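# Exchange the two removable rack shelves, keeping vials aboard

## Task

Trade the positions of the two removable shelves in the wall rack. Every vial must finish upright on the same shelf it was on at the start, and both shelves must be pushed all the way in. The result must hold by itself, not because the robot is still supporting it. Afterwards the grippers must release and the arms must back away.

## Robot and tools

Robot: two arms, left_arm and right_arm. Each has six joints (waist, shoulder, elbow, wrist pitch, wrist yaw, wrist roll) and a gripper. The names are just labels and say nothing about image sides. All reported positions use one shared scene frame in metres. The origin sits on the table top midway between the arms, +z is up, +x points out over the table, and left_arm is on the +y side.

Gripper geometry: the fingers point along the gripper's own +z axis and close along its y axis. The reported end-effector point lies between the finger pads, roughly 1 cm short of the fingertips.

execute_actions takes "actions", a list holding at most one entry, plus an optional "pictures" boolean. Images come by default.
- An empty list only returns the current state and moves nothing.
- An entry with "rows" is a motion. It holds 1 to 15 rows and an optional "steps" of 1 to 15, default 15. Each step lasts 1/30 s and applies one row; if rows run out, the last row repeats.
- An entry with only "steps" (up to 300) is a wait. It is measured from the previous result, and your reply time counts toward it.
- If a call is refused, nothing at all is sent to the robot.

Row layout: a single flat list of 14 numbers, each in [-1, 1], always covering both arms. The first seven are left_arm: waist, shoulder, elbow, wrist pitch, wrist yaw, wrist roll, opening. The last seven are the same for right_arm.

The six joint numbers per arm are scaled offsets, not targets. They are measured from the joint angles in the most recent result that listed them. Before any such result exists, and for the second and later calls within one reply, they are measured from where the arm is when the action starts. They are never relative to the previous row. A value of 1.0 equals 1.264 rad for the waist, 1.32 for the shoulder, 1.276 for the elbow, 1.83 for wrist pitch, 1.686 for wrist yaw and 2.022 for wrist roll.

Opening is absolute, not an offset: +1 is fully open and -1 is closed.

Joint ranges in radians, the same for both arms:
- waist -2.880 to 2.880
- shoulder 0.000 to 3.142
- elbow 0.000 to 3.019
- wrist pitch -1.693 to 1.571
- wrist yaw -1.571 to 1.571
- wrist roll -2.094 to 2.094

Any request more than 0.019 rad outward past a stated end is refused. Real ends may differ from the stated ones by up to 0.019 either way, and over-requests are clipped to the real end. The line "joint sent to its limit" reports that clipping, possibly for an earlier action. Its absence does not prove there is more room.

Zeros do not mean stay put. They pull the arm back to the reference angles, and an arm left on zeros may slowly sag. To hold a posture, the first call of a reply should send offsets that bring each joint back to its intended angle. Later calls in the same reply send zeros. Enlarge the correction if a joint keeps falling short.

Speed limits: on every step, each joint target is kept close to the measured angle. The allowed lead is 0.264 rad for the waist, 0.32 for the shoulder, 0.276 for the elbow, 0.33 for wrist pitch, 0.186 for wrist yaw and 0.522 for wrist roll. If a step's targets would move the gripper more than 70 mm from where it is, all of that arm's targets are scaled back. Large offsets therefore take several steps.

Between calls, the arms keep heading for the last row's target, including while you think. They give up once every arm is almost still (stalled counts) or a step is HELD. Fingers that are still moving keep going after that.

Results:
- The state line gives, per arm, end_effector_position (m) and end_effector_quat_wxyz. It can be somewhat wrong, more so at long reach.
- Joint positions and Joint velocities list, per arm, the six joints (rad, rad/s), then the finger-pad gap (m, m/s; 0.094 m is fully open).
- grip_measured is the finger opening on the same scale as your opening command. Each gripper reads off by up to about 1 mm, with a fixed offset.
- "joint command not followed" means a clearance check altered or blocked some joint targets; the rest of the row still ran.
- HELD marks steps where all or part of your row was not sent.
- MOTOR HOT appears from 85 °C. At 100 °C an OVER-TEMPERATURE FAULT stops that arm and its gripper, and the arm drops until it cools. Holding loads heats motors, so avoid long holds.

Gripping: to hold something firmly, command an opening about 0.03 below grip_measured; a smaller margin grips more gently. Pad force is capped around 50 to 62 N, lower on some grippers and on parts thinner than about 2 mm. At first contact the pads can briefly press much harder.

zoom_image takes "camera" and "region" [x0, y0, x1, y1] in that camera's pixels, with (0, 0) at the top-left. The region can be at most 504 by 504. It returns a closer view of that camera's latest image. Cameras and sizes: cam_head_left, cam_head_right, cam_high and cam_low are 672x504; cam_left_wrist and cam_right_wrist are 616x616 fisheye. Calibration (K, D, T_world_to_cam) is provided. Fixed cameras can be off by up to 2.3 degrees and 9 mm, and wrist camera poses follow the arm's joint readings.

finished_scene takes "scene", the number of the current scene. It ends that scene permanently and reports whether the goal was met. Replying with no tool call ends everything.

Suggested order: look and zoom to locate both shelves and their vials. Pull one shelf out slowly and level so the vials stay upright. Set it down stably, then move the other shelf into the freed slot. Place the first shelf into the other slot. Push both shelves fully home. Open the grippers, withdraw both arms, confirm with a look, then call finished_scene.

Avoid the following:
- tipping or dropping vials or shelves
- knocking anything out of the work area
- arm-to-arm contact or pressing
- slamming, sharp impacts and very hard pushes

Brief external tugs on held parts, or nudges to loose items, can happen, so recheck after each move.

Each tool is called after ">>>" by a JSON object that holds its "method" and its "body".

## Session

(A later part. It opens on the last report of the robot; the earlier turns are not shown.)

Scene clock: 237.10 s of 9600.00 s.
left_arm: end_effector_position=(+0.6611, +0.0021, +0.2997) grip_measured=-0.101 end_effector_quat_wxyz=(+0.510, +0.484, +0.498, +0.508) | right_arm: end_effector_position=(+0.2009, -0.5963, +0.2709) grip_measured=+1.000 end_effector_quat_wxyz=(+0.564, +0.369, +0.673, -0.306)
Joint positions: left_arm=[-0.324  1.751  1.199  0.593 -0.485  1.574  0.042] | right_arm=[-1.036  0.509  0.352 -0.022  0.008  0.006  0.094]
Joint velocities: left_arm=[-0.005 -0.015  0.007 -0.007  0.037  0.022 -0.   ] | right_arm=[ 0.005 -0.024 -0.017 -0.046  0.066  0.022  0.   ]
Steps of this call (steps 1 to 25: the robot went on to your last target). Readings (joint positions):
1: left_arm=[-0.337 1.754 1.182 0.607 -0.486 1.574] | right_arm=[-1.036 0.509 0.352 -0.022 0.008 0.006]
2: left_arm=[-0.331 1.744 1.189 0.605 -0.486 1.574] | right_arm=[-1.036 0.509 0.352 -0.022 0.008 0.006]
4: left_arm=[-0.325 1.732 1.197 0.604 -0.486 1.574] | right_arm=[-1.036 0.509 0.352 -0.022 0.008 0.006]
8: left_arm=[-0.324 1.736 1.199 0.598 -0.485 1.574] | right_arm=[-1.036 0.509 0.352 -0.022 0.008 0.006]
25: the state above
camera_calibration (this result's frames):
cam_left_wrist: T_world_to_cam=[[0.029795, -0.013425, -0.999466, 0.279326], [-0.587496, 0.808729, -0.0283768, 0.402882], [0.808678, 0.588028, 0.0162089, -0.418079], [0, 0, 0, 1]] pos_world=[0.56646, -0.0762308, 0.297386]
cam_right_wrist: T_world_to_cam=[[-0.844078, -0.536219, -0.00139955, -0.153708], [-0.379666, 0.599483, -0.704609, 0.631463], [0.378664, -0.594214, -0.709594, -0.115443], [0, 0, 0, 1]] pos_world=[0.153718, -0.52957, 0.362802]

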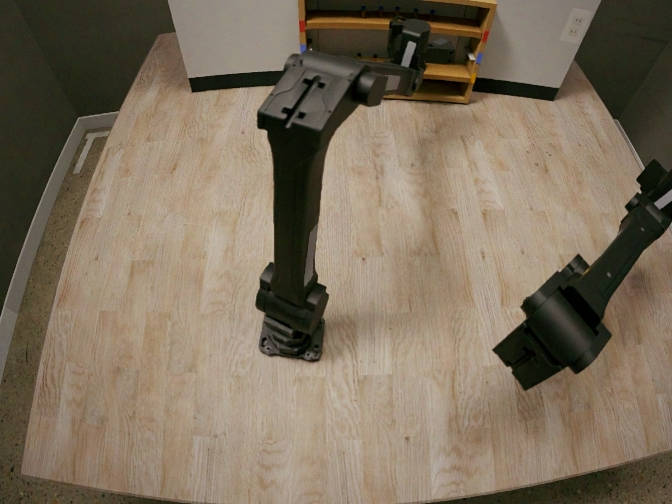

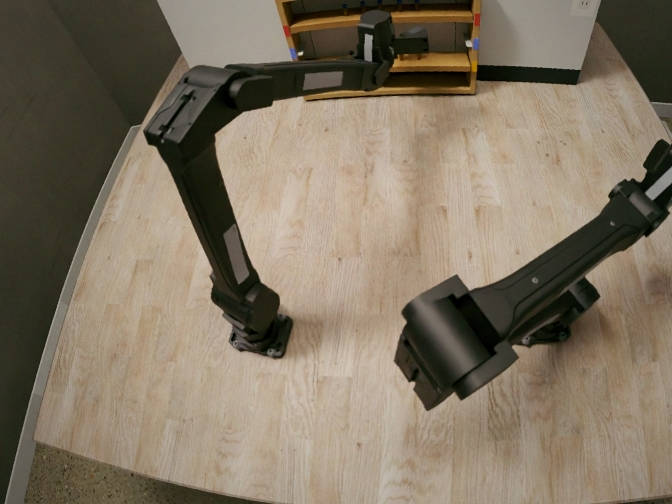

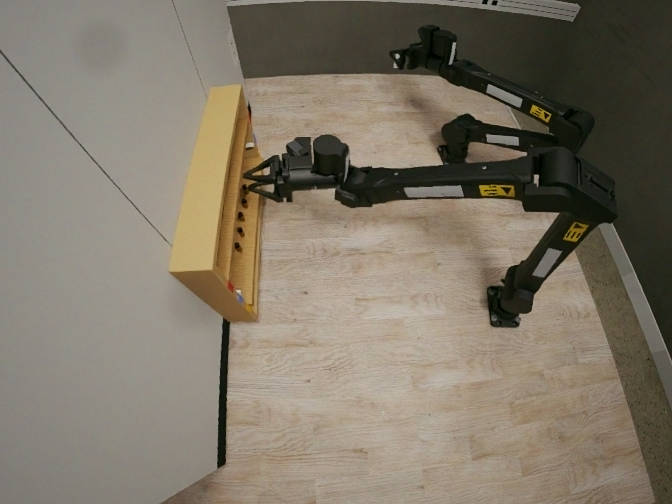

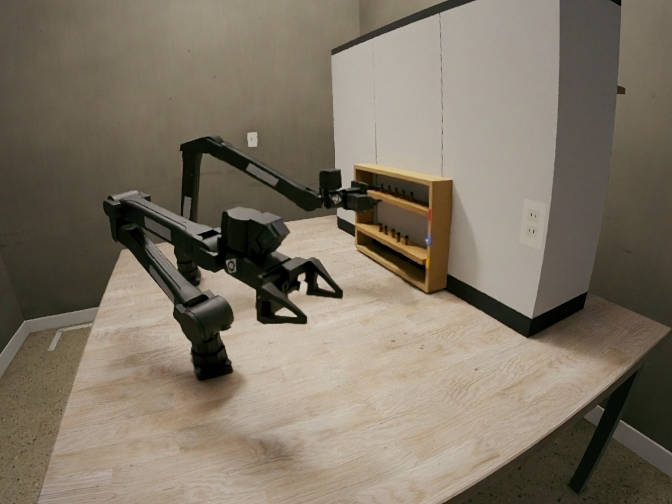

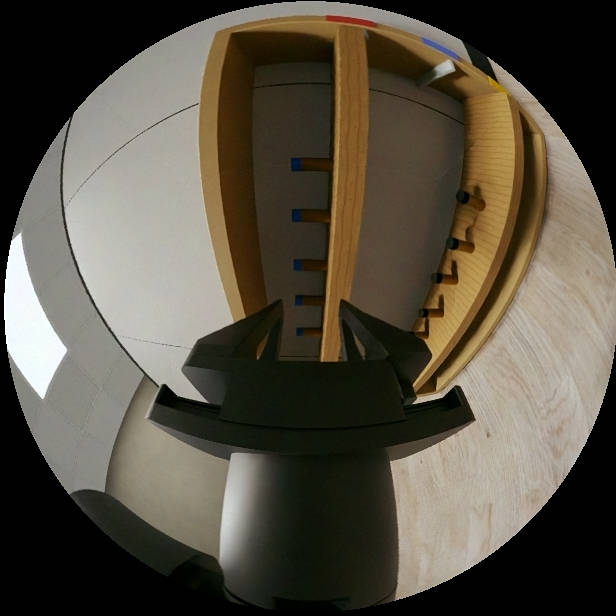

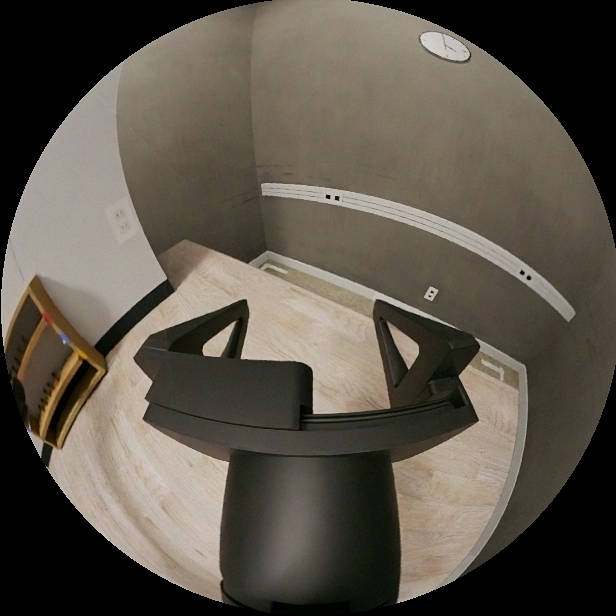

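>>> {"method": "execute_actions", "body": {"actions": [{"rows":[[-0.005,0.008,0.02,-0.002,0,0,-0.1, 0,0,0,0,0,0,1],[-0.01,0.015,0.02,-0.004,0.002,0,-0.1, 0,0,0,0,0,0,1],[-0.012,0.022,0.02,-0.006,0.003,0,-0.1, 0,0,0,0,0,0,1],[-0.012,0.027,0.02,-0.006,0.003,0,-0.1, 0,0,0,0,0,0,1]]}], "pictures": false}}

>>> {"method": "execute_actions", "body": {"actions": [{"rows":[[0.007,0.005,0.036,-0.002,0,0,-0.1, 0,0,0,0,0,0,1],[0.008,0.008,0.041,-0.003,0.001,0,-0.1, 0,0,0,0,0,0,1],[0.009,0.011,0.045,-0.004,0.002,0,-0.1, 0,0,0,0,0,0,1],[0.011,0.014,0.05,-0.005,0.003,0,-0.1, 0,0,0,0,0,0,1],[0.012,0.017,0.055,-0.006,0.004,0,-0.1, 0,0,0,0,0,0,1],[0.013,0.02,0.059,-0.007,0.005,0,-0.1, 0,0,0,0,0,0,1],[0.014,0.023,0.064,-0.008,0.005,0,-0.1, 0,0,0,0,0,0,1],[0.015,0.026,0.069,-0.01,0.006,0,-0.1, 0,0,0,0,0,0,1],[0.017,0.029,0.073,-0.011,0.007,0,-0.1, 0,0,0,0,0,0,1],[0.018,0.032,0.078,-0.012,0.008,0,-0.1, 0,0,0,0,0,0,1],[0.019,0.035,0.083,-0.013,0.009,0,-0.1, 0,0,0,0,0,0,1]]}], "pictures": false}}

>>> {"method": "execute_actions", "body": {"actions": [{"steps":10}]}}

Scene clock: 242.80 s of 9600.00 s.
left_arm: end_effector_position=(+0.6655, -0.0040, +0.2700) grip_measured=-0.101 end_effector_quat_wxyz=(+0.495, +0.502, +0.501, +0.501) | right_arm: end_effector_position=(+0.2009, -0.5963, +0.2709) grip_measured=+1.000 end_effector_quat_wxyz=(+0.564, +0.369, +0.673, -0.306)
Joint positions: left_arm=[-0.328  1.791  1.199  0.585 -0.484  1.574  0.042] | right_arm=[-1.036  0.509  0.352 -0.022  0.008  0.006  0.094]
Joint velocities: left_arm=[-0.015 -0.015 -0.007  0.017 -0.037 -0.022 -0.   ] | right_arm=[-0.024 -0.005 -0.002 -0.002  0.007 -0.051  0.   ]
Steps of this call (steps 1 to 15: the robot went on to your last target; steps 16 to 90: nothing new was sent; then 2.20 s passed at rest; steps 91 to 105: all 15 steps of this action). Readings (joint positions):
91: left_arm=[-0.324 1.751 1.199 0.593 -0.485 1.574] | right_arm=[-1.036 0.509 0.352 -0.022 0.008 0.006]
92: left_arm=[-0.324 1.752 1.199 0.593 -0.485 1.574] | right_arm=[-1.036 0.509 0.352 -0.022 0.008 0.006]
94: left_arm=[-0.324 1.757 1.199 0.592 -0.484 1.574] | right_arm=[-1.036 0.509 0.352 -0.022 0.008 0.006]
98: left_arm=[-0.327 1.776 1.199 0.588 -0.484 1.574] | right_arm=[-1.036 0.509 0.352 -0.022 0.008 0.006]
105: the state above

Scene clock: 243.30 s of 9600.00 s.
left_arm: end_effector_position=(+0.6832, -0.0056, +0.2636) grip_measured=-0.101 end_effector_quat_wxyz=(+0.492, +0.505, +0.502, +0.500) | right_arm: end_effector_position=(+0.2009, -0.5963, +0.2709) grip_measured=+1.000 end_effector_quat_wxyz=(+0.564, +0.369, +0.673, -0.306)
Joint positions: left_arm=[-0.316  1.833  1.248  0.568 -0.471  1.574  0.042] | right_arm=[-1.036  0.509  0.352 -0.022  0.008  0.006  0.094]
Joint velocities: left_arm=[-0.015 -0.005 -0.012  0.012  0.051  0.037 -0.   ] | right_arm=[ 0.005 -0.005 -0.002 -0.002  0.022  0.007  0.   ]
Steps of this call (steps 1 to 15: all 15 steps of this action). Readings (joint positions):
1: left_arm=[-0.328 1.791 1.199 0.585 -0.484 1.574] | right_arm=[-1.036 0.509 0.352 -0.022 0.008 0.006]
2: left_arm=[-0.328 1.791 1.199 0.585 -0.484 1.574] | right_arm=[-1.036 0.509 0.352 -0.022 0.008 0.006]
4: left_arm=[-0.328 1.794 1.200 0.584 -0.483 1.574] | right_arm=[-1.036 0.509 0.352 -0.022 0.008 0.006]
8: left_arm=[-0.325 1.809 1.219 0.577 -0.479 1.574] | right_arm=[-1.036 0.509 0.352 -0.022 0.008 0.006]
15: the state above

Scene clock: 243.63 s of 9600.00 s.
left_arm: end_effector_position=(+0.6832, -0.0056, +0.2636) grip_measured=-0.101 end_effector_quat_wxyz=(+0.492, +0.505, +0.502, +0.500) | right_arm: end_effector_position=(+0.2009, -0.5963, +0.2709) grip_measured=+1.000 end_effector_quat_wxyz=(+0.564, +0.369, +0.673, -0.306)
Joint positions: left_arm=[-0.316  1.833  1.248  0.568 -0.471  1.574  0.042] | right_arm=[-1.036  0.509  0.352 -0.022  0.008  0.006  0.094]
Joint velocities: left_arm=[ 0.005 -0.005  0.012  0.002 -0.11   0.007  0.001] | right_arm=[ 0.005 -0.015 -0.002 -0.012  0.051 -0.007  0.   ]
Steps of this call (steps 1 to 10: the robot went on to your last target). Readings (joint positions):
1: left_arm=[-0.316 1.833 1.248 0.568 -0.471 1.574] | right_arm=[-1.036 0.509 0.352 -0.022 0.008 0.006]
2: left_arm=[-0.316 1.833 1.248 0.568 -0.471 1.574] | right_arm=[-1.036 0.509 0.352 -0.022 0.008 0.006]
4: left_arm=[-0.316 1.833 1.248 0.568 -0.471 1.574] | right_arm=[-1.036 0.509 0.352 -0.022 0.008 0.006]
8: left_arm=[-0.316 1.833 1.248 0.568 -0.471 1.574] | right_arm=[-1.036 0.509 0.352 -0.022 0.008 0.006]
10: the state above
camera_calibration (this result's frames):
cam_left_wrist: T_world_to_cam=[[-0.0221649, 0.0131158, -0.999668, 0.2782], [-0.58236, 0.812589, 0.0235735, 0.403832], [0.812629, 0.582689, -0.0103728, -0.426509], [0, 0, 0, 1]] pos_world=[0.587936, -0.083276, 0.264164]
cam_right_wrist: T_world_to_cam=[[-0.844078, -0.536219, -0.00139955, -0.153708], [-0.379666, 0.599483, -0.704609, 0.631463], [0.378664, -0.594214, -0.709594, -0.115443], [0, 0, 0, 1]] pos_world=[0.153718, -0.52957, 0.362802]

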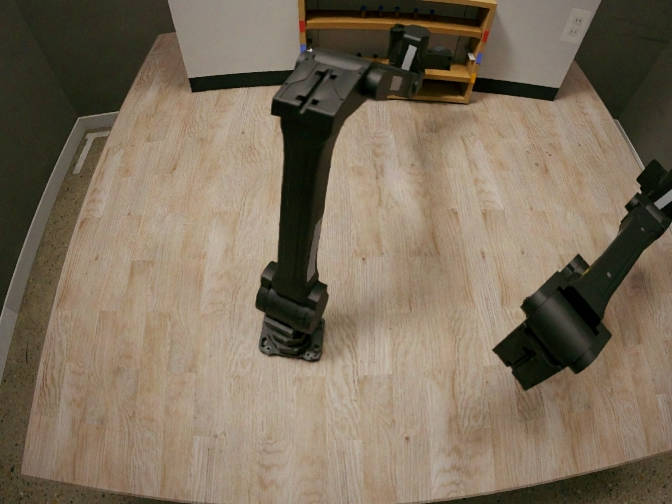

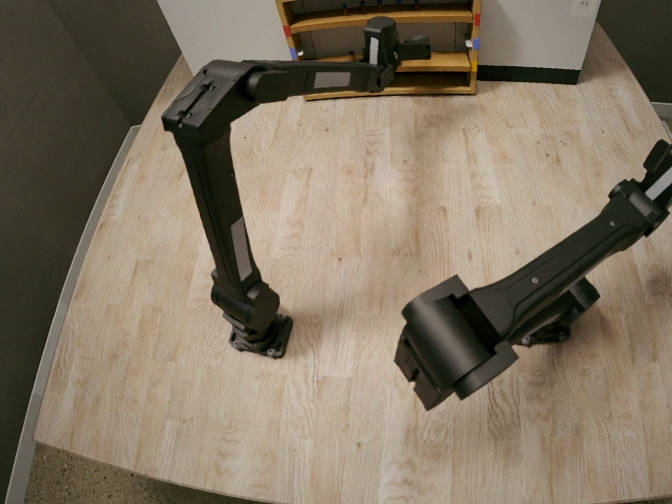

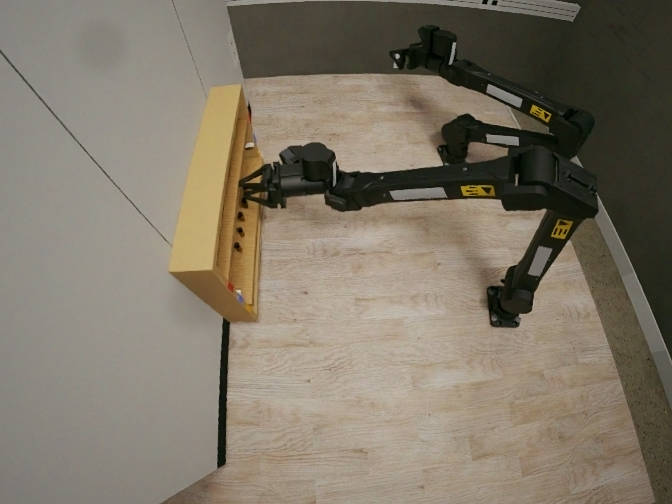

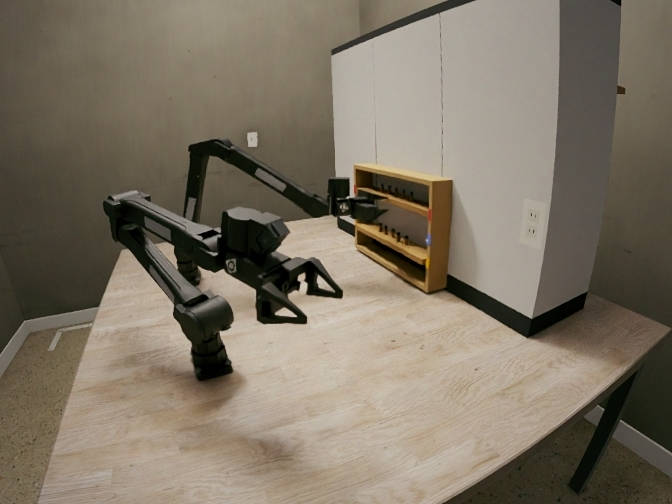

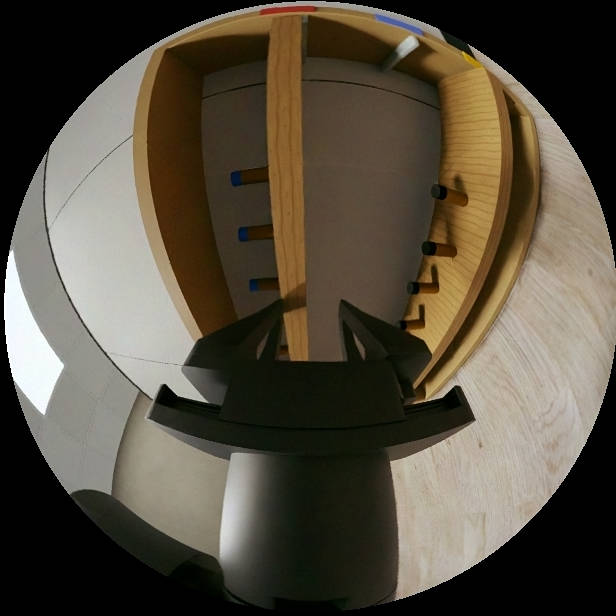

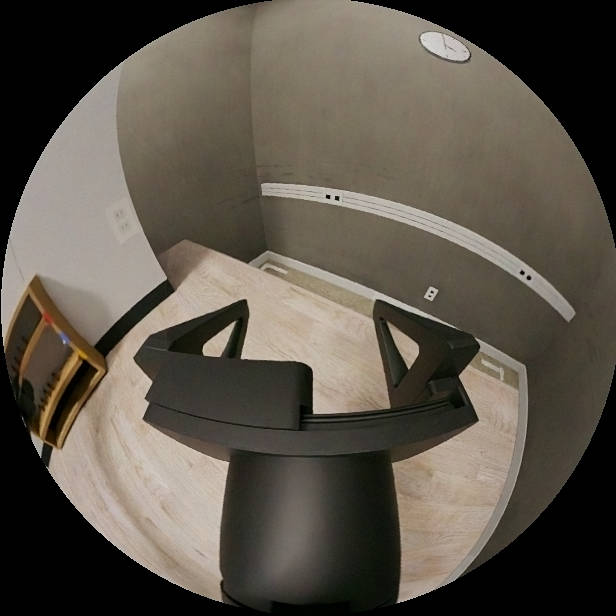

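>>> {"method": "execute_actions", "body": {"actions": [{"rows":[[0,-0.015,0.02,0,0,0,0, 0,0,0,0,0,0,1],[0,-0.025,0.02,0,0,0,0, 0,0,0,0,0,0,1],[0,-0.034,0.02,0,0,0,0, 0,0,0,0,0,0,1]]}], "pictures": false}}

>>> {"method": "execute_actions", "body": {"actions": [{"steps":8}], "pictures": false}}

Scene clock: 247.90 s of 9600.00 s.
left_arm: end_effector_position=(+0.6797, -0.0038, +0.2831) grip_measured=-0.001 end_effector_quat_wxyz=(+0.501, +0.496, +0.499, +0.503) | right_arm: end_effector_position=(+0.2009, -0.5963, +0.2709) grip_measured=+1.000 end_effector_quat_wxyz=(+0.564, +0.369, +0.673, -0.306)
Joint positions: left_arm=[-0.316  1.806  1.248  0.568 -0.471  1.574  0.047] | right_arm=[-1.036  0.509  0.352 -0.022  0.008  0.006  0.094]
Joint velocities: left_arm=[-0.015  0.005  0.017 -0.002 -0.051 -0.037  0.   ] | right_arm=[-0.015  0.005  0.007  0.002  0.051 -0.066  0.   ]
Steps of this call (steps 1 to 15: the robot went on to your last target; steps 16 to 90: nothing new was sent; then 0.77 s passed at rest; steps 91 to 105: all 15 steps of this action). Readings (joint positions):
91: left_arm=[-0.316 1.833 1.248 0.568 -0.471 1.574] | right_arm=[-1.036 0.509 0.352 -0.022 0.008 0.006]
92: left_arm=[-0.316 1.833 1.248 0.568 -0.471 1.574] | right_arm=[-1.036 0.509 0.352 -0.022 0.008 0.006]
94: left_arm=[-0.316 1.831 1.248 0.568 -0.471 1.574] | right_arm=[-1.036 0.509 0.352 -0.022 0.008 0.006]
98: left_arm=[-0.316 1.818 1.248 0.568 -0.471 1.574] | right_arm=[-1.036 0.509 0.352 -0.022 0.008 0.006]
105: the state above

Scene clock: 248.17 s of 9600.00 s.
left_arm: end_effector_position=(+0.6797, -0.0038, +0.2831) grip_measured=-0.001 end_effector_quat_wxyz=(+0.501, +0.496, +0.499, +0.503) | right_arm: end_effector_position=(+0.2009, -0.5963, +0.2709) grip_measured=+1.000 end_effector_quat_wxyz=(+0.564, +0.369, +0.673, -0.306)
Joint positions: left_arm=[-0.316  1.806  1.248  0.568 -0.471  1.574  0.047] | right_arm=[-1.036  0.509  0.352 -0.022  0.008  0.006  0.094]
Joint velocities: left_arm=[ 0.015  0.005  0.002  0.002 -0.037 -0.007  0.   ] | right_arm=[-0.034  0.005 -0.007 -0.012 -0.022  0.007  0.   ]
Steps of this call (steps 1 to 8: the robot went on to your last target). Readings (joint positions):
1: left_arm=[-0.316 1.806 1.248 0.568 -0.471 1.574] | right_arm=[-1.036 0.509 0.352 -0.022 0.008 0.006]
2: left_arm=[-0.316 1.806 1.248 0.568 -0.471 1.574] | right_arm=[-1.036 0.509 0.352 -0.022 0.008 0.006]
4: left_arm=[-0.316 1.806 1.248 0.568 -0.471 1.574] | right_arm=[-1.036 0.509 0.352 -0.022 0.008 0.006]
8: the state above

>>> {"method": "execute_actions", "body": {"actions": [{"rows":[[0.007,0.005,0.036,-0.002,0,0,0, 0,0,0,0,0,0,1],[0.008,0.008,0.041,-0.003,0.001,0,0, 0,0,0,0,0,0,1],[0.009,0.011,0.045,-0.004,0.002,0,0, 0,0,0,0,0,0,1],[0.011,0.014,0.05,-0.005,0.003,0,0, 0,0,0,0,0,0,1],[0.012,0.017,0.055,-0.006,0.004,0,0, 0,0,0,0,0,0,1],[0.013,0.02,0.059,-0.007,0.005,0,0, 0,0,0,0,0,0,1],[0.014,0.023,0.064,-0.008,0.005,0,0, 0,0,0,0,0,0,1],[0.015,0.026,0.069,-0.01,0.006,0,0, 0,0,0,0,0,0,1],[0.017,0.029,0.073,-0.011,0.007,0,0, 0,0,0,0,0,0,1],[0.018,0.032,0.078,-0.012,0.008,0,0, 0,0,0,0,0,0,1],[0.019,0.035,0.083,-0.013,0.009,0,0, 0,0,0,0,0,0,1]]}], "pictures": false}}

>>> {"method": "execute_actions", "body": {"actions": [{"rows":[[0.008,0,0.04,-0.002,0,0,0, 0,0,0,0,0,0,1],[0.009,0.003,0.045,-0.003,0.001,0,0, 0,0,0,0,0,0,1],[0.01,0.006,0.049,-0.004,0.002,0,0, 0,0,0,0,0,0,1],[0.012,0.009,0.054,-0.005,0.003,0,0, 0,0,0,0,0,0,1],[0.013,0.012,0.059,-0.006,0.004,0,0, 0,0,0,0,0,0,1],[0.014,0.015,0.063,-0.007,0.005,0,0, 0,0,0,0,0,0,1],[0.015,0.018,0.068,-0.008,0.005,0,0, 0,0,0,0,0,0,1],[0.016,0.021,0.073,-0.01,0.006,0,0, 0,0,0,0,0,0,1],[0.017,0.024,0.077,-0.011,0.007,0,0, 0,0,0,0,0,0,1]]}]}}

Scene clock: 255.13 s of 9600.00 s.
left_arm: end_effector_position=(+0.6980, -0.0032, +0.2747) grip_measured=-0.001 end_effector_quat_wxyz=(+0.496, +0.500, +0.502, +0.502) | right_arm: end_effector_position=(+0.2009, -0.5963, +0.2709) grip_measured=+1.000 end_effector_quat_wxyz=(+0.564, +0.369, +0.673, -0.306)
Joint positions: left_arm=[-0.302  1.85   1.298  0.549 -0.46   1.574  0.047] | right_arm=[-1.036  0.509  0.352 -0.022  0.008  0.006  0.094]
Joint velocities: left_arm=[ 0.034  0.005 -0.002 -0.002  0.051  0.081 -0.   ] | right_arm=[-0.015 -0.015  0.012  0.022 -0.051 -0.022  0.   ]
Steps of this call (steps 1 to 15: the robot went on to your last target; steps 16 to 90: nothing new was sent; then 3.47 s passed at rest; steps 91 to 105: all 15 steps of this action). Readings (joint positions):
91: left_arm=[-0.316 1.806 1.248 0.568 -0.471 1.574] | right_arm=[-1.036 0.509 0.352 -0.022 0.008 0.006]
92: left_arm=[-0.316 1.806 1.248 0.568 -0.471 1.574] | right_arm=[-1.036 0.509 0.352 -0.022 0.008 0.006]
94: left_arm=[-0.316 1.807 1.250 0.567 -0.471 1.574] | right_arm=[-1.036 0.509 0.352 -0.022 0.008 0.006]
98: left_arm=[-0.313 1.823 1.268 0.560 -0.466 1.574] | right_arm=[-1.036 0.509 0.352 -0.022 0.008 0.006]
105: the state above

Scene clock: 255.63 s of 9600.00 s.
left_arm: end_effector_position=(+0.7123, -0.0018, +0.2761) grip_measured=-0.001 end_effector_quat_wxyz=(+0.496, +0.498, +0.502, +0.504) | right_arm: end_effector_position=(+0.2009, -0.5963, +0.2709) grip_measured=+1.000 end_effector_quat_wxyz=(+0.564, +0.369, +0.673, -0.306)
Joint positions: left_arm=[-0.291  1.876  1.342  0.534 -0.452  1.574  0.047] | right_arm=[-1.036  0.509  0.352 -0.022  0.008  0.006  0.094]
Joint velocities: left_arm=[ 0.005  0.005 -0.007 -0.022 -0.007 -0.007 -0.   ] | right_arm=[ 0.015 -0.005  0.007  0.002 -0.066  0.037  0.   ]
Steps of this call (steps 1 to 15: all 15 steps of this action). Readings (joint positions):
1: left_arm=[-0.302 1.850 1.298 0.549 -0.460 1.574] | right_arm=[-1.036 0.509 0.352 -0.022 0.008 0.006]
2: left_arm=[-0.301 1.851 1.298 0.549 -0.460 1.574] | right_arm=[-1.036 0.509 0.352 -0.022 0.008 0.006]
4: left_arm=[-0.300 1.851 1.300 0.547 -0.460 1.574] | right_arm=[-1.036 0.509 0.352 -0.022 0.008 0.006]
8: left_arm=[-0.298 1.862 1.322 0.541 -0.455 1.574] | right_arm=[-1.036 0.509 0.352 -0.022 0.008 0.006]
15: the state above
camera_calibration (this result's frames):
cam_left_wrist: T_world_to_cam=[[-0.00756015, 0.00567849, -0.999955, 0.280964], [-0.588165, 0.80869, 0.00903916, 0.425549], [0.808705, 0.588207, -0.00277393, -0.451535], [0, 0, 0, 1]] pos_world=[0.617576, -0.0801364, 0.275852]
cam_right_wrist: T_world_to_cam=[[-0.844078, -0.536219, -0.00139955, -0.153708], [-0.379666, 0.599483, -0.704609, 0.631463], [0.378664, -0.594214, -0.709594, -0.115443], [0, 0, 0, 1]] pos_world=[0.153718, -0.52957, 0.362802]

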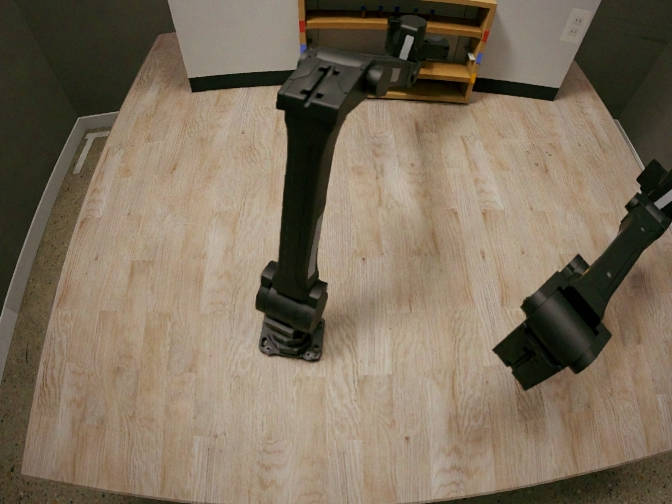

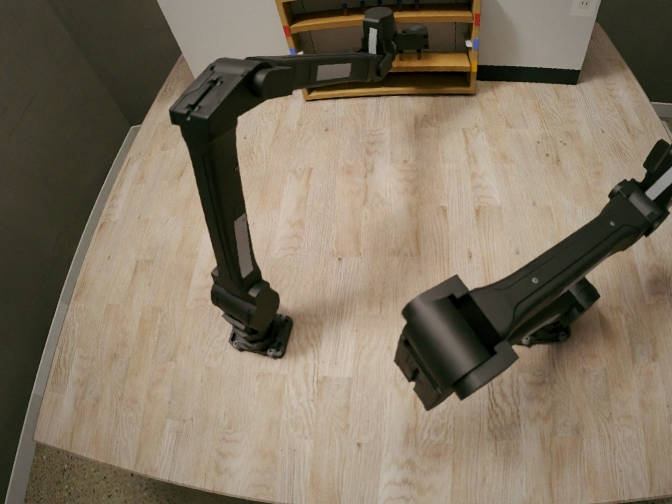

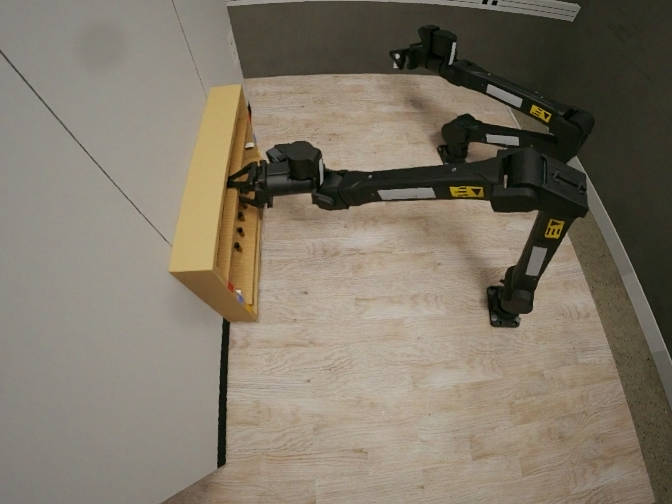

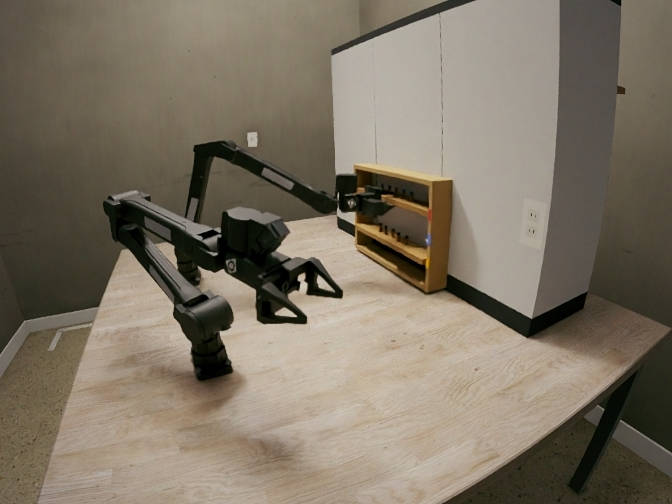

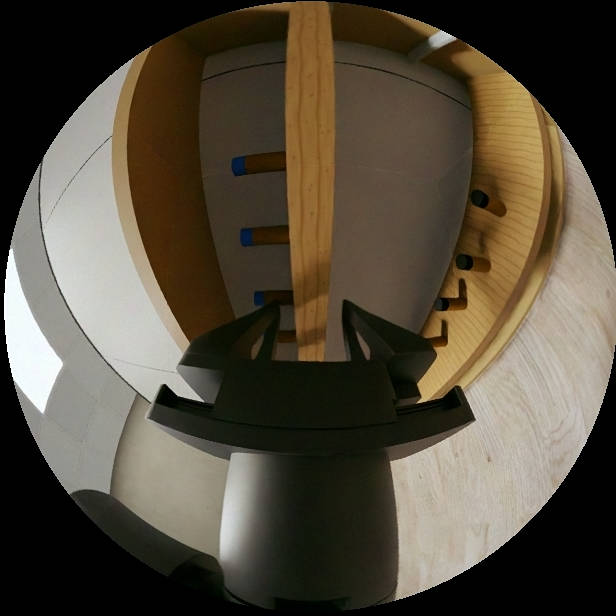

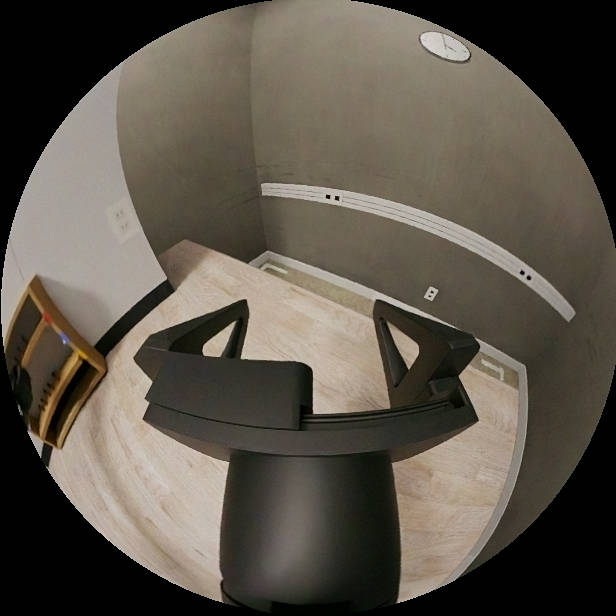

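>>> {"method": "execute_actions", "body": {"actions": [{"rows":[[0,-0.005,0.02,0,0,0,-0.3, 0,0,0,0,0,0,1],[0,-0.005,0.02,0,0,0,-0.45, 0,0,0,0,0,0,1],[0,-0.005,0.02,0,0,0,-0.55, 0,0,0,0,0,0,1],[0,-0.005,0.02,0,0,0,-0.6, 0,0,0,0,0,0,1],[0,-0.005,0.02,0,0,0,-0.64, 0,0,0,0,0,0,1],[0,-0.005,0.02,0,0,0,-0.66, 0,0,0,0,0,0,1]],"steps":12}], "pictures": false}}

>>> {"method": "execute_actions", "body": {"actions": [{"rows":[[-0.005,-0.025,0.024,0.012,0,0,-0.66, 0,0,0,0,0,0,1],[-0.008,-0.042,0.024,0.024,0,0,-0.66, 0,0,0,0,0,0,1],[-0.009,-0.045,0.019,0.025,-0.001,0,-0.66, 0,0,0,0,0,0,1],[-0.011,-0.049,0.014,0.027,-0.002,0,-0.66, 0,0,0,0,0,0,1],[-0.012,-0.052,0.008,0.028,-0.003,0,-0.66, 0,0,0,0,0,0,1],[-0.013,-0.055,0.003,0.029,-0.004,0,-0.66, 0,0,0,0,0,0,1],[-0.015,-0.059,-0.002,0.03,-0.005,0,-0.66, 0,0,0,0,0,0,1],[-0.016,-0.062,-0.008,0.032,-0.006,0,-0.66, 0,0,0,0,0,0,1],[-0.017,-0.065,-0.013,0.033,-0.007,0,-0.66, 0,0,0,0,0,0,1],[-0.019,-0.069,-0.018,0.034,-0.008,0,-0.66, 0,0,0,0,0,0,1],[-0.02,-0.072,-0.024,0.035,-0.009,0,-0.66, 0,0,0,0,0,0,1],[-0.021,-0.075,-0.029,0.037,-0.01,0,-0.66, 0,0,0,0,0,0,1],[-0.023,-0.079,-0.034,0.038,-0.011,0,-0.66, 0,0,0,0,0,0,1],[-0.024,-0.082,-0.04,0.039,-0.012,0,-0.66, 0,0,0,0,0,0,1],[-0.024,-0.082,-0.045,0.039,-0.012,0,-0.66, 0,0,0,0,0,0,1]]}], "pictures": false}}

>>> {"method": "execute_actions", "body": {"actions": [{"steps":10}], "pictures": false}}

>>> {"method": "execute_actions", "body": {"actions": [{"rows":[[-0.008,-0.042,0.024,0.024,0,0,-0.66, 0,0,0,0,0,0,1],[-0.009,-0.045,0.019,0.025,-0.001,0,-0.66, 0,0,0,0,0,0,1],[-0.011,-0.049,0.014,0.027,-0.002,0,-0.66, 0,0,0,0,0,0,1],[-0.012,-0.052,0.008,0.028,-0.003,0,-0.66, 0,0,0,0,0,0,1],[-0.013,-0.055,0.003,0.029,-0.004,0,-0.66, 0,0,0,0,0,0,1],[-0.015,-0.059,-0.002,0.03,-0.005,0,-0.66, 0,0,0,0,0,0,1],[-0.016,-0.062,-0.008,0.032,-0.006,0,-0.66, 0,0,0,0,0,0,1],[-0.017,-0.065,-0.013,0.033,-0.007,0,-0.66, 0,0,0,0,0,0,1],[-0.019,-0.069,-0.018,0.034,-0.008,0,-0.66, 0,0,0,0,0,0,1],[-0.02,-0.072,-0.024,0.035,-0.009,0,-0.66, 0,0,0,0,0,0,1],[-0.021,-0.075,-0.029,0.037,-0.01,0,-0.66, 0,0,0,0,0,0,1],[-0.023,-0.079,-0.034,0.038,-0.011,0,-0.66, 0,0,0,0,0,0,1],[-0.024,-0.082,-0.04,0.039,-0.012,0,-0.66, 0,0,0,0,0,0,1],[-0.024,-0.082,-0.045,0.039,-0.012,0,-0.66, 0,0,0,0,0,0,1]]}], "pictures": false}}

>>> {"method": "execute_actions", "body": {"actions": [{"steps":10}], "pictures": false}}

Scene clock: 267.47 s of 9600.00 s.
left_arm: end_effector_position=(+0.7124, -0.0016, +0.2758) grip_measured=-0.627 end_effector_quat_wxyz=(+0.496, +0.498, +0.503, +0.503) | right_arm: end_effector_position=(+0.2009, -0.5963, +0.2709) grip_measured=+1.000 end_effector_quat_wxyz=(+0.564, +0.369, +0.673, -0.306)
Joint positions: left_arm=[-0.29   1.877  1.342  0.534 -0.452  1.572  0.018] | right_arm=[-1.036  0.509  0.352 -0.022  0.008  0.006  0.094]
Joint velocities: left_arm=[-0.005 -0.005 -0.032 -0.012 -0.037  0.051 -0.001] | right_arm=[-0.005 -0.005  0.007 -0.022  0.007  0.007  0.   ]
Steps of this call (steps 1 to 15: the robot went on to your last target; steps 16 to 90: nothing new was sent; then 8.43 s passed at rest; steps 91 to 102: all 12 steps of this action). Readings (joint positions):
91: left_arm=[-0.290 1.877 1.342 0.534 -0.452 1.574] | right_arm=[-1.036 0.509 0.352 -0.022 0.008 0.006]
92: left_arm=[-0.290 1.877 1.342 0.534 -0.452 1.574] | right_arm=[-1.036 0.509 0.352 -0.022 0.008 0.006]
94: left_arm=[-0.290 1.877 1.342 0.534 -0.452 1.574] | right_arm=[-1.036 0.509 0.352 -0.022 0.008 0.006]
98: left_arm=[-0.290 1.877 1.342 0.534 -0.452 1.572] | right_arm=[-1.036 0.509 0.352 -0.022 0.008 0.006]
102: the state above

Scene clock: 267.97 s of 9600.00 s.
left_arm: end_effector_position=(+0.6915, -0.0018, +0.2786) grip_measured=-0.627 end_effector_quat_wxyz=(+0.499, +0.495, +0.502, +0.504) | right_arm: end_effector_position=(+0.2009, -0.5963, +0.2709) grip_measured=+1.000 end_effector_quat_wxyz=(+0.564, +0.369, +0.673, -0.306)
Joint positions: left_arm=[-0.306  1.834  1.279  0.561 -0.468  1.571  0.018] | right_arm=[-1.036  0.509  0.352 -0.022  0.008  0.006  0.094]
Joint velocities: left_arm=[-0.073 -0.132 -0.188  0.042 -0.022 -0.022  0.   ] | right_arm=[-0.015 -0.015 -0.012 -0.022  0.007 -0.022  0.   ]
Steps of this call (steps 1 to 15: all 15 steps of this action). Readings (joint positions):
1: left_arm=[-0.290 1.876 1.342 0.536 -0.452 1.571] | right_arm=[-1.036 0.509 0.352 -0.022 0.008 0.006]
2: left_arm=[-0.290 1.875 1.342 0.539 -0.452 1.571] | right_arm=[-1.036 0.509 0.352 -0.022 0.008 0.006]
4: left_arm=[-0.290 1.875 1.342 0.541 -0.452 1.571] | right_arm=[-1.036 0.509 0.352 -0.022 0.008 0.006]
8: left_arm=[-0.293 1.868 1.329 0.548 -0.456 1.571] | right_arm=[-1.036 0.509 0.352 -0.022 0.008 0.006]
15: the state above

Scene clock: 268.30 s of 9600.00 s.
left_arm: end_effector_position=(+0.6866, -0.0045, +0.2790) grip_measured=-0.627 end_effector_quat_wxyz=(+0.500, +0.497, +0.501, +0.502) | right_arm: end_effector_position=(+0.2009, -0.5963, +0.2709) grip_measured=+1.000 end_effector_quat_wxyz=(+0.564, +0.369, +0.673, -0.306)
Joint positions: left_arm=[-0.313  1.825  1.268  0.563 -0.469  1.571  0.018] | right_arm=[-1.036  0.509  0.352 -0.022  0.008  0.006  0.094]
Joint velocities: left_arm=[ 0.005 -0.015  0.002 -0.002 -0.051  0.022 -0.002] | right_arm=[-0.005 -0.005 -0.012  0.002  0.007  0.007  0.   ]
Steps of this call (steps 1 to 10: the robot went on to your last target). Readings (joint positions):
1: left_arm=[-0.308 1.830 1.273 0.563 -0.469 1.571] | right_arm=[-1.036 0.509 0.352 -0.022 0.008 0.006]
2: left_arm=[-0.310 1.827 1.270 0.563 -0.469 1.571] | right_arm=[-1.036 0.509 0.352 -0.022 0.008 0.006]
4: left_arm=[-0.312 1.825 1.268 0.563 -0.469 1.571] | right_arm=[-1.036 0.509 0.352 -0.022 0.008 0.006]
8: left_arm=[-0.313 1.825 1.268 0.563 -0.469 1.571] | right_arm=[-1.036 0.509 0.352 -0.022 0.008 0.006]
10: the state above

Scene clock: 268.80 s of 9600.00 s.
left_arm: end_effector_position=(+0.6631, -0.0046, +0.2797) grip_measured=-0.627 end_effector_quat_wxyz=(+0.502, +0.496, +0.500, +0.502) | right_arm: end_effector_position=(+0.2009, -0.5963, +0.2709) grip_measured=+1.000 end_effector_quat_wxyz=(+0.564, +0.369, +0.673, -0.306)
Joint positions: left_arm=[-0.331  1.778  1.198  0.59  -0.485  1.571  0.018] | right_arm=[-1.036  0.509  0.352 -0.022  0.008  0.006  0.094]
Joint velocities: left_arm=[-0.063 -0.122 -0.154  0.027 -0.007 -0.037 -0.   ] | right_arm=[-0.005 -0.005 -0.002 -0.012  0.037 -0.022  0.   ]
Steps of this call (steps 1 to 15: all 15 steps of this action). Readings (joint positions):
1: left_arm=[-0.313 1.825 1.268 0.563 -0.469 1.571] | right_arm=[-1.036 0.509 0.352 -0.022 0.008 0.006]
2: left_arm=[-0.313 1.825 1.268 0.564 -0.469 1.571] | right_arm=[-1.036 0.509 0.352 -0.022 0.008 0.006]
4: left_arm=[-0.313 1.825 1.266 0.567 -0.470 1.571] | right_arm=[-1.036 0.509 0.352 -0.022 0.008 0.006]
8: left_arm=[-0.317 1.813 1.246 0.576 -0.475 1.571] | right_arm=[-1.036 0.509 0.352 -0.022 0.008 0.006]
15: the state above

Scene clock: 269.13 s of 9600.00 s.
left_arm: end_effector_position=(+0.6604, -0.0050, +0.2805) grip_measured=-0.627 end_effector_quat_wxyz=(+0.503, +0.495, +0.500, +0.502) | right_arm: end_effector_position=(+0.2009, -0.5963, +0.2709) grip_measured=+1.000 end_effector_quat_wxyz=(+0.564, +0.369, +0.673, -0.306)
Joint positions: left_arm=[-0.334  1.773  1.192  0.592 -0.488  1.571  0.018] | right_arm=[-1.036  0.509  0.352 -0.022  0.008  0.006  0.094]
Joint velocities: left_arm=[-0.005 -0.024 -0.002 -0.002 -0.022  0.022  0.001] | right_arm=[-0.005 -0.015 -0.007 -0.012  0.007 -0.007  0.   ]
Steps of this call (steps 1 to 10: the robot went on to your last target). Readings (joint positions):
1: left_arm=[-0.332 1.775 1.194 0.591 -0.486 1.571] | right_arm=[-1.036 0.509 0.352 -0.022 0.008 0.006]
2: left_arm=[-0.334 1.773 1.192 0.591 -0.488 1.571] | right_arm=[-1.036 0.509 0.352 -0.022 0.008 0.006]
4: left_arm=[-0.334 1.773 1.192 0.591 -0.488 1.571] | right_arm=[-1.036 0.509 0.352 -0.022 0.008 0.006]
8: left_arm=[-0.334 1.773 1.192 0.592 -0.488 1.571] | right_arm=[-1.036 0.509 0.352 -0.022 0.008 0.006]
10: the state above

>>> {"method": "execute_actions", "body": {"actions": [{"rows":[[-0.006,-0.042,0.024,0.02,0,0,-0.66, 0,0,0,0,0,0,1],[-0.007,-0.045,0.019,0.021,-0.001,0,-0.66, 0,0,0,0,0,0,1],[-0.009,-0.049,0.014,0.023,-0.002,0,-0.66, 0,0,0,0,0,0,1],[-0.01,-0.052,0.008,0.024,-0.003,0,-0.66, 0,0,0,0,0,0,1],[-0.011,-0.055,0.003,0.025,-0.004,0,-0.66, 0,0,0,0,0,0,1],[-0.013,-0.059,-0.002,0.026,-0.005,0,-0.66, 0,0,0,0,0,0,1],[-0.014,-0.062,-0.008,0.028,-0.006,0,-0.66, 0,0,0,0,0,0,1],[-0.015,-0.065,-0.013,0.029,-0.007,0,-0.66, 0,0,0,0,0,0,1],[-0.017,-0.069,-0.018,0.03,-0.008,0,-0.66, 0,0,0,0,0,0,1],[-0.018,-0.072,-0.024,0.031,-0.009,0,-0.66, 0,0,0,0,0,0,1],[-0.019,-0.075,-0.029,0.033,-0.01,0,-0.66, 0,0,0,0,0,0,1],[-0.021,-0.079,-0.034,0.034,-0.011,0,-0.66, 0,0,0,0,0,0,1],[-0.022,-0.082,-0.04,0.035,-0.012,0,-0.66, 0,0,0,0,0,0,1],[-0.022,-0.082,-0.045,0.035,-0.012,0,-0.66, 0,0,0,0,0,0,1]]}], "pictures": false}}

>>> {"method": "execute_actions", "body": {"actions": [{"steps":8}], "pictures": false}}

>>> {"method": "execute_actions", "body": {"actions": [{"rows":[[-0.006,-0.042,0.024,0.02,0,0,-0.66, 0,0,0,0,0,0,1],[-0.007,-0.045,0.019,0.021,-0.001,0,-0.66, 0,0,0,0,0,0,1],[-0.009,-0.049,0.014,0.023,-0.002,0,-0.66, 0,0,0,0,0,0,1],[-0.01,-0.052,0.008,0.024,-0.003,0,-0.66, 0,0,0,0,0,0,1],[-0.011,-0.055,0.003,0.025,-0.004,0,-0.66, 0,0,0,0,0,0,1],[-0.013,-0.059,-0.002,0.026,-0.005,0,-0.66, 0,0,0,0,0,0,1],[-0.014,-0.062,-0.008,0.028,-0.006,0,-0.66, 0,0,0,0,0,0,1],[-0.015,-0.065,-0.013,0.029,-0.007,0,-0.66, 0,0,0,0,0,0,1],[-0.017,-0.069,-0.018,0.03,-0.008,0,-0.66, 0,0,0,0,0,0,1],[-0.018,-0.072,-0.024,0.031,-0.009,0,-0.66, 0,0,0,0,0,0,1],[-0.019,-0.075,-0.029,0.033,-0.01,0,-0.66, 0,0,0,0,0,0,1],[-0.021,-0.079,-0.034,0.034,-0.011,0,-0.66, 0,0,0,0,0,0,1],[-0.022,-0.082,-0.04,0.035,-0.012,0,-0.66, 0,0,0,0,0,0,1],[-0.022,-0.082,-0.045,0.035,-0.012,0,-0.66, 0,0,0,0,0,0,1]]}], "pictures": false}}

>>> {"method": "execute_actions", "body": {"actions": [{"steps":10}], "pictures": false}}

Scene clock: 277.63 s of 9600.00 s.
left_arm: end_effector_position=(+0.6370, -0.0021, +0.2799) grip_measured=-0.627 end_effector_quat_wxyz=(+0.502, +0.496, +0.500, +0.502) | right_arm: end_effector_position=(+0.2009, -0.5963, +0.2709) grip_measured=+1.000 end_effector_quat_wxyz=(+0.564, +0.369, +0.673, -0.306)
Joint positions: left_arm=[-0.349  1.724  1.122  0.611 -0.504  1.571  0.018] | right_arm=[-1.036  0.509  0.352 -0.022  0.008  0.006  0.094]
Joint velocities: left_arm=[-0.054 -0.122 -0.159  0.022 -0.066  0.022 -0.001] | right_arm=[ 0.005 -0.005 -0.002 -0.007  0.007 -0.022  0.   ]
Steps of this call (steps 1 to 15: the robot went on to your last target; steps 16 to 90: nothing new was sent; then 5.00 s passed at rest; steps 91 to 105: all 15 steps of this action). Readings (joint positions):
91: left_arm=[-0.334 1.773 1.192 0.592 -0.488 1.571] | right_arm=[-1.036 0.509 0.352 -0.022 0.008 0.006]
92: left_arm=[-0.334 1.773 1.192 0.592 -0.488 1.571] | right_arm=[-1.036 0.509 0.352 -0.022 0.008 0.006]
94: left_arm=[-0.334 1.772 1.191 0.592 -0.488 1.571] | right_arm=[-1.036 0.509 0.352 -0.022 0.008 0.006]
98: left_arm=[-0.336 1.759 1.170 0.598 -0.494 1.571] | right_arm=[-1.036 0.509 0.352 -0.022 0.008 0.006]
105: the state above

Scene clock: 277.90 s of 9600.00 s.
left_arm: end_effector_position=(+0.6341, -0.0037, +0.2812) grip_measured=-0.627 end_effector_quat_wxyz=(+0.504, +0.496, +0.499, +0.501) | right_arm: end_effector_position=(+0.2009, -0.5963, +0.2709) grip_measured=+1.000 end_effector_quat_wxyz=(+0.564, +0.369, +0.673, -0.306)
Joint positions: left_arm=[-0.353  1.719  1.116  0.614 -0.504  1.571  0.018] | right_arm=[-1.036  0.509  0.352 -0.022  0.008  0.006  0.094]
Joint velocities: left_arm=[-0.024 -0.015  0.007 -0.007 -0.007  0.037  0.001] | right_arm=[-0.024 -0.005 -0.007 -0.002 -0.051 -0.051  0.   ]
Steps of this call (steps 1 to 8: the robot went on to your last target). Readings (joint positions):
1: left_arm=[-0.351 1.721 1.118 0.612 -0.504 1.571] | right_arm=[-1.036 0.509 0.352 -0.022 0.008 0.006]
2: left_arm=[-0.352 1.719 1.117 0.612 -0.504 1.571] | right_arm=[-1.036 0.509 0.352 -0.022 0.008 0.006]
4: left_arm=[-0.353 1.719 1.116 0.613 -0.504 1.571] | right_arm=[-1.036 0.509 0.352 -0.022 0.008 0.006]
8: the state above

Scene clock: 278.40 s of 9600.00 s.
left_arm: end_effector_position=(+0.6101, +0.0004, +0.2826) grip_measured=-0.627 end_effector_quat_wxyz=(+0.505, +0.495, +0.499, +0.502) | right_arm: end_effector_position=(+0.2009, -0.5963, +0.2709) grip_measured=+1.000 end_effector_quat_wxyz=(+0.564, +0.369, +0.673, -0.306)
Joint positions: left_arm=[-0.369  1.666  1.047  0.634 -0.52   1.571  0.018] | right_arm=[-1.036  0.509  0.352 -0.022  0.008  0.006  0.094]
Joint velocities: left_arm=[-0.063 -0.112 -0.12   0.037  0.007 -0.022  0.   ] | right_arm=[-0.005 -0.005 -0.002 -0.017  0.022 -0.051  0.   ]
Steps of this call (steps 1 to 15: all 15 steps of this action). Readings (joint positions):
1: left_arm=[-0.353 1.719 1.116 0.614 -0.504 1.571] | right_arm=[-1.036 0.509 0.352 -0.022 0.008 0.006]
2: left_arm=[-0.353 1.718 1.116 0.614 -0.504 1.571] | right_arm=[-1.036 0.509 0.352 -0.022 0.008 0.006]
4: left_arm=[-0.353 1.717 1.115 0.614 -0.504 1.571] | right_arm=[-1.036 0.509 0.352 -0.022 0.008 0.006]
8: left_arm=[-0.356 1.703 1.095 0.620 -0.510 1.571] | right_arm=[-1.036 0.509 0.352 -0.022 0.008 0.006]
15: the state above

Scene clock: 278.73 s of 9600.00 s.
left_arm: end_effector_position=(+0.6074, -0.0006, +0.2831) grip_measured=-0.627 end_effector_quat_wxyz=(+0.506, +0.495, +0.498, +0.501) | right_arm: end_effector_position=(+0.2009, -0.5963, +0.2709) grip_measured=+1.000 end_effector_quat_wxyz=(+0.564, +0.369, +0.673, -0.306)
Joint positions: left_arm=[-0.372  1.661  1.041  0.636 -0.52   1.571  0.018] | right_arm=[-1.036  0.509  0.352 -0.022  0.008  0.006  0.094]
Joint velocities: left_arm=[-0.005 -0.005  0.002 -0.022  0.022  0.066 -0.   ] | right_arm=[-0.015  0.024 -0.002 -0.002  0.051 -0.066  0.   ]
Steps of this call (steps 1 to 10: the robot went on to your last target). Readings (joint positions):
1: left_arm=[-0.371 1.663 1.044 0.634 -0.520 1.571] | right_arm=[-1.036 0.509 0.352 -0.022 0.008 0.006]
2: left_arm=[-0.372 1.661 1.042 0.635 -0.520 1.571] | right_arm=[-1.036 0.509 0.352 -0.022 0.008 0.006]
4: left_arm=[-0.372 1.661 1.041 0.635 -0.520 1.571] | right_arm=[-1.036 0.509 0.352 -0.022 0.008 0.006]
8: left_arm=[-0.372 1.661 1.041 0.636 -0.520 1.571] | right_arm=[-1.036 0.509 0.352 -0.022 0.008 0.006]
10: the state above

>>> {"method": "execute_actions", "body": {"actions": [{"rows":[[0,-0.024,0.019,0.02,0,0,-0.66, 0,0,0,0,0,0,1],[0,-0.02,0.019,0.022,0,0,-0.66, 0,0,0,0,0,0,1],[0,-0.016,0.017,0.024,0,0,-0.66, 0,0,0,0,0,0,1],[0,-0.013,0.015,0.026,0,0,-0.66, 0,0,0,0,0,0,1],[0,-0.009,0.014,0.029,0,0,-0.66, 0,0,0,0,0,0,1],[0,-0.005,0.012,0.033,0,0,-0.66, 0,0,0,0,0,0,1],[0,-0.001,0.01,0.036,0,0,-0.66, 0,0,0,0,0,0,1],[0,0.002,0.008,0.04,0,0,-0.66, 0,0,0,0,0,0,1],[0,0.006,0.007,0.043,0,0,-0.66, 0,0,0,0,0,0,1],[0,0.01,0.005,0.047,0,0,-0.66, 0,0,0,0,0,0,1],[0,0.014,0.003,0.05,0,0,-0.66, 0,0,0,0,0,0,1],[0,0.017,0.002,0.054,0,0,-0.66, 0,0,0,0,0,0,1],[0,0.021,0,0.057,0,0,-0.66, 0,0,0,0,0,0,1],[0,0.021,-0.002,0.061,0,0,-0.66, 0,0,0,0,0,0,1],[0,0.021,-0.002,0.064,0,0,-0.66, 0,0,0,0,0,0,1]]}], "pictures": false}}

>>> {"method": "execute_actions", "body": {"actions": [{"steps":8}], "pictures": false}}

>>> {"method": "execute_actions", "body": {"actions": [{"rows":[[0,-0.024,0.019,0.022,0,0,-0.66, 0,0,0,0,0,0,1],[0,-0.02,0.019,0.024,0,0,-0.66, 0,0,0,0,0,0,1],[0,-0.016,0.017,0.026,0,0,-0.66, 0,0,0,0,0,0,1],[0,-0.013,0.015,0.028,0,0,-0.66, 0,0,0,0,0,0,1],[0,-0.009,0.014,0.031,0,0,-0.66, 0,0,0,0,0,0,1],[0,-0.005,0.012,0.035,0,0,-0.66, 0,0,0,0,0,0,1],[0,-0.001,0.01,0.038,0,0,-0.66, 0,0,0,0,0,0,1],[0,0.002,0.008,0.042,0,0,-0.66, 0,0,0,0,0,0,1],[0,0.006,0.007,0.045,0,0,-0.66, 0,0,0,0,0,0,1],[0,0.01,0.005,0.049,0,0,-0.66, 0,0,0,0,0,0,1],[0,0.014,0.003,0.052,0,0,-0.66, 0,0,0,0,0,0,1],[0,0.017,0.002,0.056,0,0,-0.66, 0,0,0,0,0,0,1],[0,0.021,0,0.059,0,0,-0.66, 0,0,0,0,0,0,1],[0,0.021,-0.002,0.063,0,0,-0.66, 0,0,0,0,0,0,1],[0,0.021,-0.002,0.066,0,0,-0.66, 0,0,0,0,0,0,1]]}], "pictures": false}}

>>> {"method": "execute_actions", "body": {"actions": [{"steps":10}], "pictures": false}}

Scene clock: 287.53 s of 9600.00 s.
left_arm: end_effector_position=(+0.6101, -0.0021, +0.2573) grip_measured=-0.627 end_effector_quat_wxyz=(+0.505, +0.496, +0.498, +0.501) | right_arm: end_effector_position=(+0.2009, -0.5963, +0.2709) grip_measured=+1.000 end_effector_quat_wxyz=(+0.564, +0.369, +0.673, -0.306)
Joint positions: left_arm=[-0.372  1.711  1.026  0.699 -0.52   1.571  0.018] | right_arm=[-1.036  0.509  0.352 -0.022  0.008  0.006  0.094]
Joint velocities: left_arm=[ 0.005  0.161 -0.1    0.129  0.051 -0.037  0.   ] | right_arm=[-0.015 -0.005 -0.012 -0.012 -0.022  0.007  0.   ]
Steps of this call (steps 1 to 15: the robot went on to your last target; steps 16 to 90: nothing new was sent; then 5.30 s passed at rest; steps 91 to 105: all 15 steps of this action). Readings (joint positions):
91: left_arm=[-0.372 1.661 1.041 0.636 -0.520 1.571] | right_arm=[-1.036 0.509 0.352 -0.022 0.008 0.006]
92: left_arm=[-0.372 1.661 1.041 0.636 -0.520 1.571] | right_arm=[-1.036 0.509 0.352 -0.022 0.008 0.006]
94: left_arm=[-0.372 1.662 1.041 0.637 -0.520 1.571] | right_arm=[-1.036 0.509 0.352 -0.022 0.008 0.006]
98: left_arm=[-0.372 1.672 1.041 0.656 -0.520 1.571] | right_arm=[-1.036 0.509 0.352 -0.022 0.008 0.006]
105: the state above

Scene clock: 287.80 s of 9600.00 s.
left_arm: end_effector_position=(+0.6101, -0.0021, +0.2448) grip_measured=-0.627 end_effector_quat_wxyz=(+0.500, +0.501, +0.500, +0.499) | right_arm: end_effector_position=(+0.2009, -0.5963, +0.2709) grip_measured=+1.000 end_effector_quat_wxyz=(+0.564, +0.369, +0.673, -0.306)
Joint positions: left_arm=[-0.372  1.727  1.018  0.707 -0.52   1.571  0.018] | right_arm=[-1.036  0.509  0.352 -0.022  0.008  0.006  0.094]
Joint velocities: left_arm=[-0.015 -0.015 -0.002  0.046 -0.037  0.022  0.   ] | right_arm=[ 0.005 -0.005 -0.002  0.007  0.051  0.037  0.   ]
Steps of this call (steps 1 to 8: the robot went on to your last target). Readings (joint positions):
1: left_arm=[-0.372 1.715 1.023 0.702 -0.520 1.571] | right_arm=[-1.036 0.509 0.352 -0.022 0.008 0.006]
2: left_arm=[-0.372 1.720 1.021 0.704 -0.520 1.571] | right_arm=[-1.036 0.509 0.352 -0.022 0.008 0.006]
4: left_arm=[-0.372 1.725 1.018 0.704 -0.520 1.571] | right_arm=[-1.036 0.509 0.352 -0.022 0.008 0.006]
8: the state above

Scene clock: 288.30 s of 9600.00 s.
left_arm: end_effector_position=(+0.6113, -0.0028, +0.2207) grip_measured=-0.627 end_effector_quat_wxyz=(+0.501, +0.500, +0.499, +0.500) | right_arm: end_effector_position=(+0.2009, -0.5963, +0.2709) grip_measured=+1.000 end_effector_quat_wxyz=(+0.564, +0.369, +0.673, -0.306)
Joint positions: left_arm=[-0.372  1.776  1.003  0.774 -0.52   1.571  0.018] | right_arm=[-1.036  0.509  0.352 -0.022  0.008  0.006  0.094]
Joint velocities: left_arm=[ 0.005  0.151 -0.076  0.139 -0.007  0.081 -0.001] | right_arm=[ 0.015 -0.024  0.007  0.007 -0.022 -0.007  0.   ]
Steps of this call (steps 1 to 15: all 15 steps of this action). Readings (joint positions):
1: left_arm=[-0.372 1.727 1.018 0.708 -0.520 1.571] | right_arm=[-1.036 0.509 0.352 -0.022 0.008 0.006]
2: left_arm=[-0.372 1.727 1.018 0.708 -0.520 1.571] | right_arm=[-1.036 0.509 0.352 -0.022 0.008 0.006]
4: left_arm=[-0.372 1.728 1.018 0.710 -0.520 1.571] | right_arm=[-1.036 0.509 0.352 -0.022 0.008 0.006]
8: left_arm=[-0.372 1.739 1.018 0.731 -0.520 1.571] | right_arm=[-1.036 0.509 0.352 -0.022 0.008 0.006]
15: the state above

Scene clock: 288.63 s of 9600.00 s.
left_arm: end_effector_position=(+0.6105, -0.0024, +0.2097) grip_measured=-0.627 end_effector_quat_wxyz=(+0.497, +0.504, +0.500, +0.499) | right_arm: end_effector_position=(+0.2009, -0.5963, +0.2709) grip_measured=+1.000 end_effector_quat_wxyz=(+0.564, +0.369, +0.673, -0.306)
Joint positions: left_arm=[-0.372  1.791  0.995  0.785 -0.52   1.571  0.018] | right_arm=[-1.036  0.509  0.352 -0.022  0.008  0.006  0.094]
Joint velocities: left_arm=[-0.015  0.005 -0.002  0.022 -0.037  0.007  0.001] | right_arm=[-0.005  0.005  0.017 -0.002 -0.007 -0.007  0.   ]
Steps of this call (steps 1 to 10: the robot went on to your last target). Readings (joint positions):
1: left_arm=[-0.372 1.781 1.001 0.777 -0.520 1.571] | right_arm=[-1.036 0.509 0.352 -0.022 0.008 0.006]
2: left_arm=[-0.372 1.785 0.998 0.779 -0.520 1.571] | right_arm=[-1.036 0.509 0.352 -0.022 0.008 0.006]
4: left_arm=[-0.372 1.790 0.996 0.780 -0.520 1.571] | right_arm=[-1.036 0.509 0.352 -0.022 0.008 0.006]
8: left_arm=[-0.372 1.791 0.995 0.782 -0.520 1.571] | right_arm=[-1.036 0.509 0.352 -0.022 0.008 0.006]
10: the state above


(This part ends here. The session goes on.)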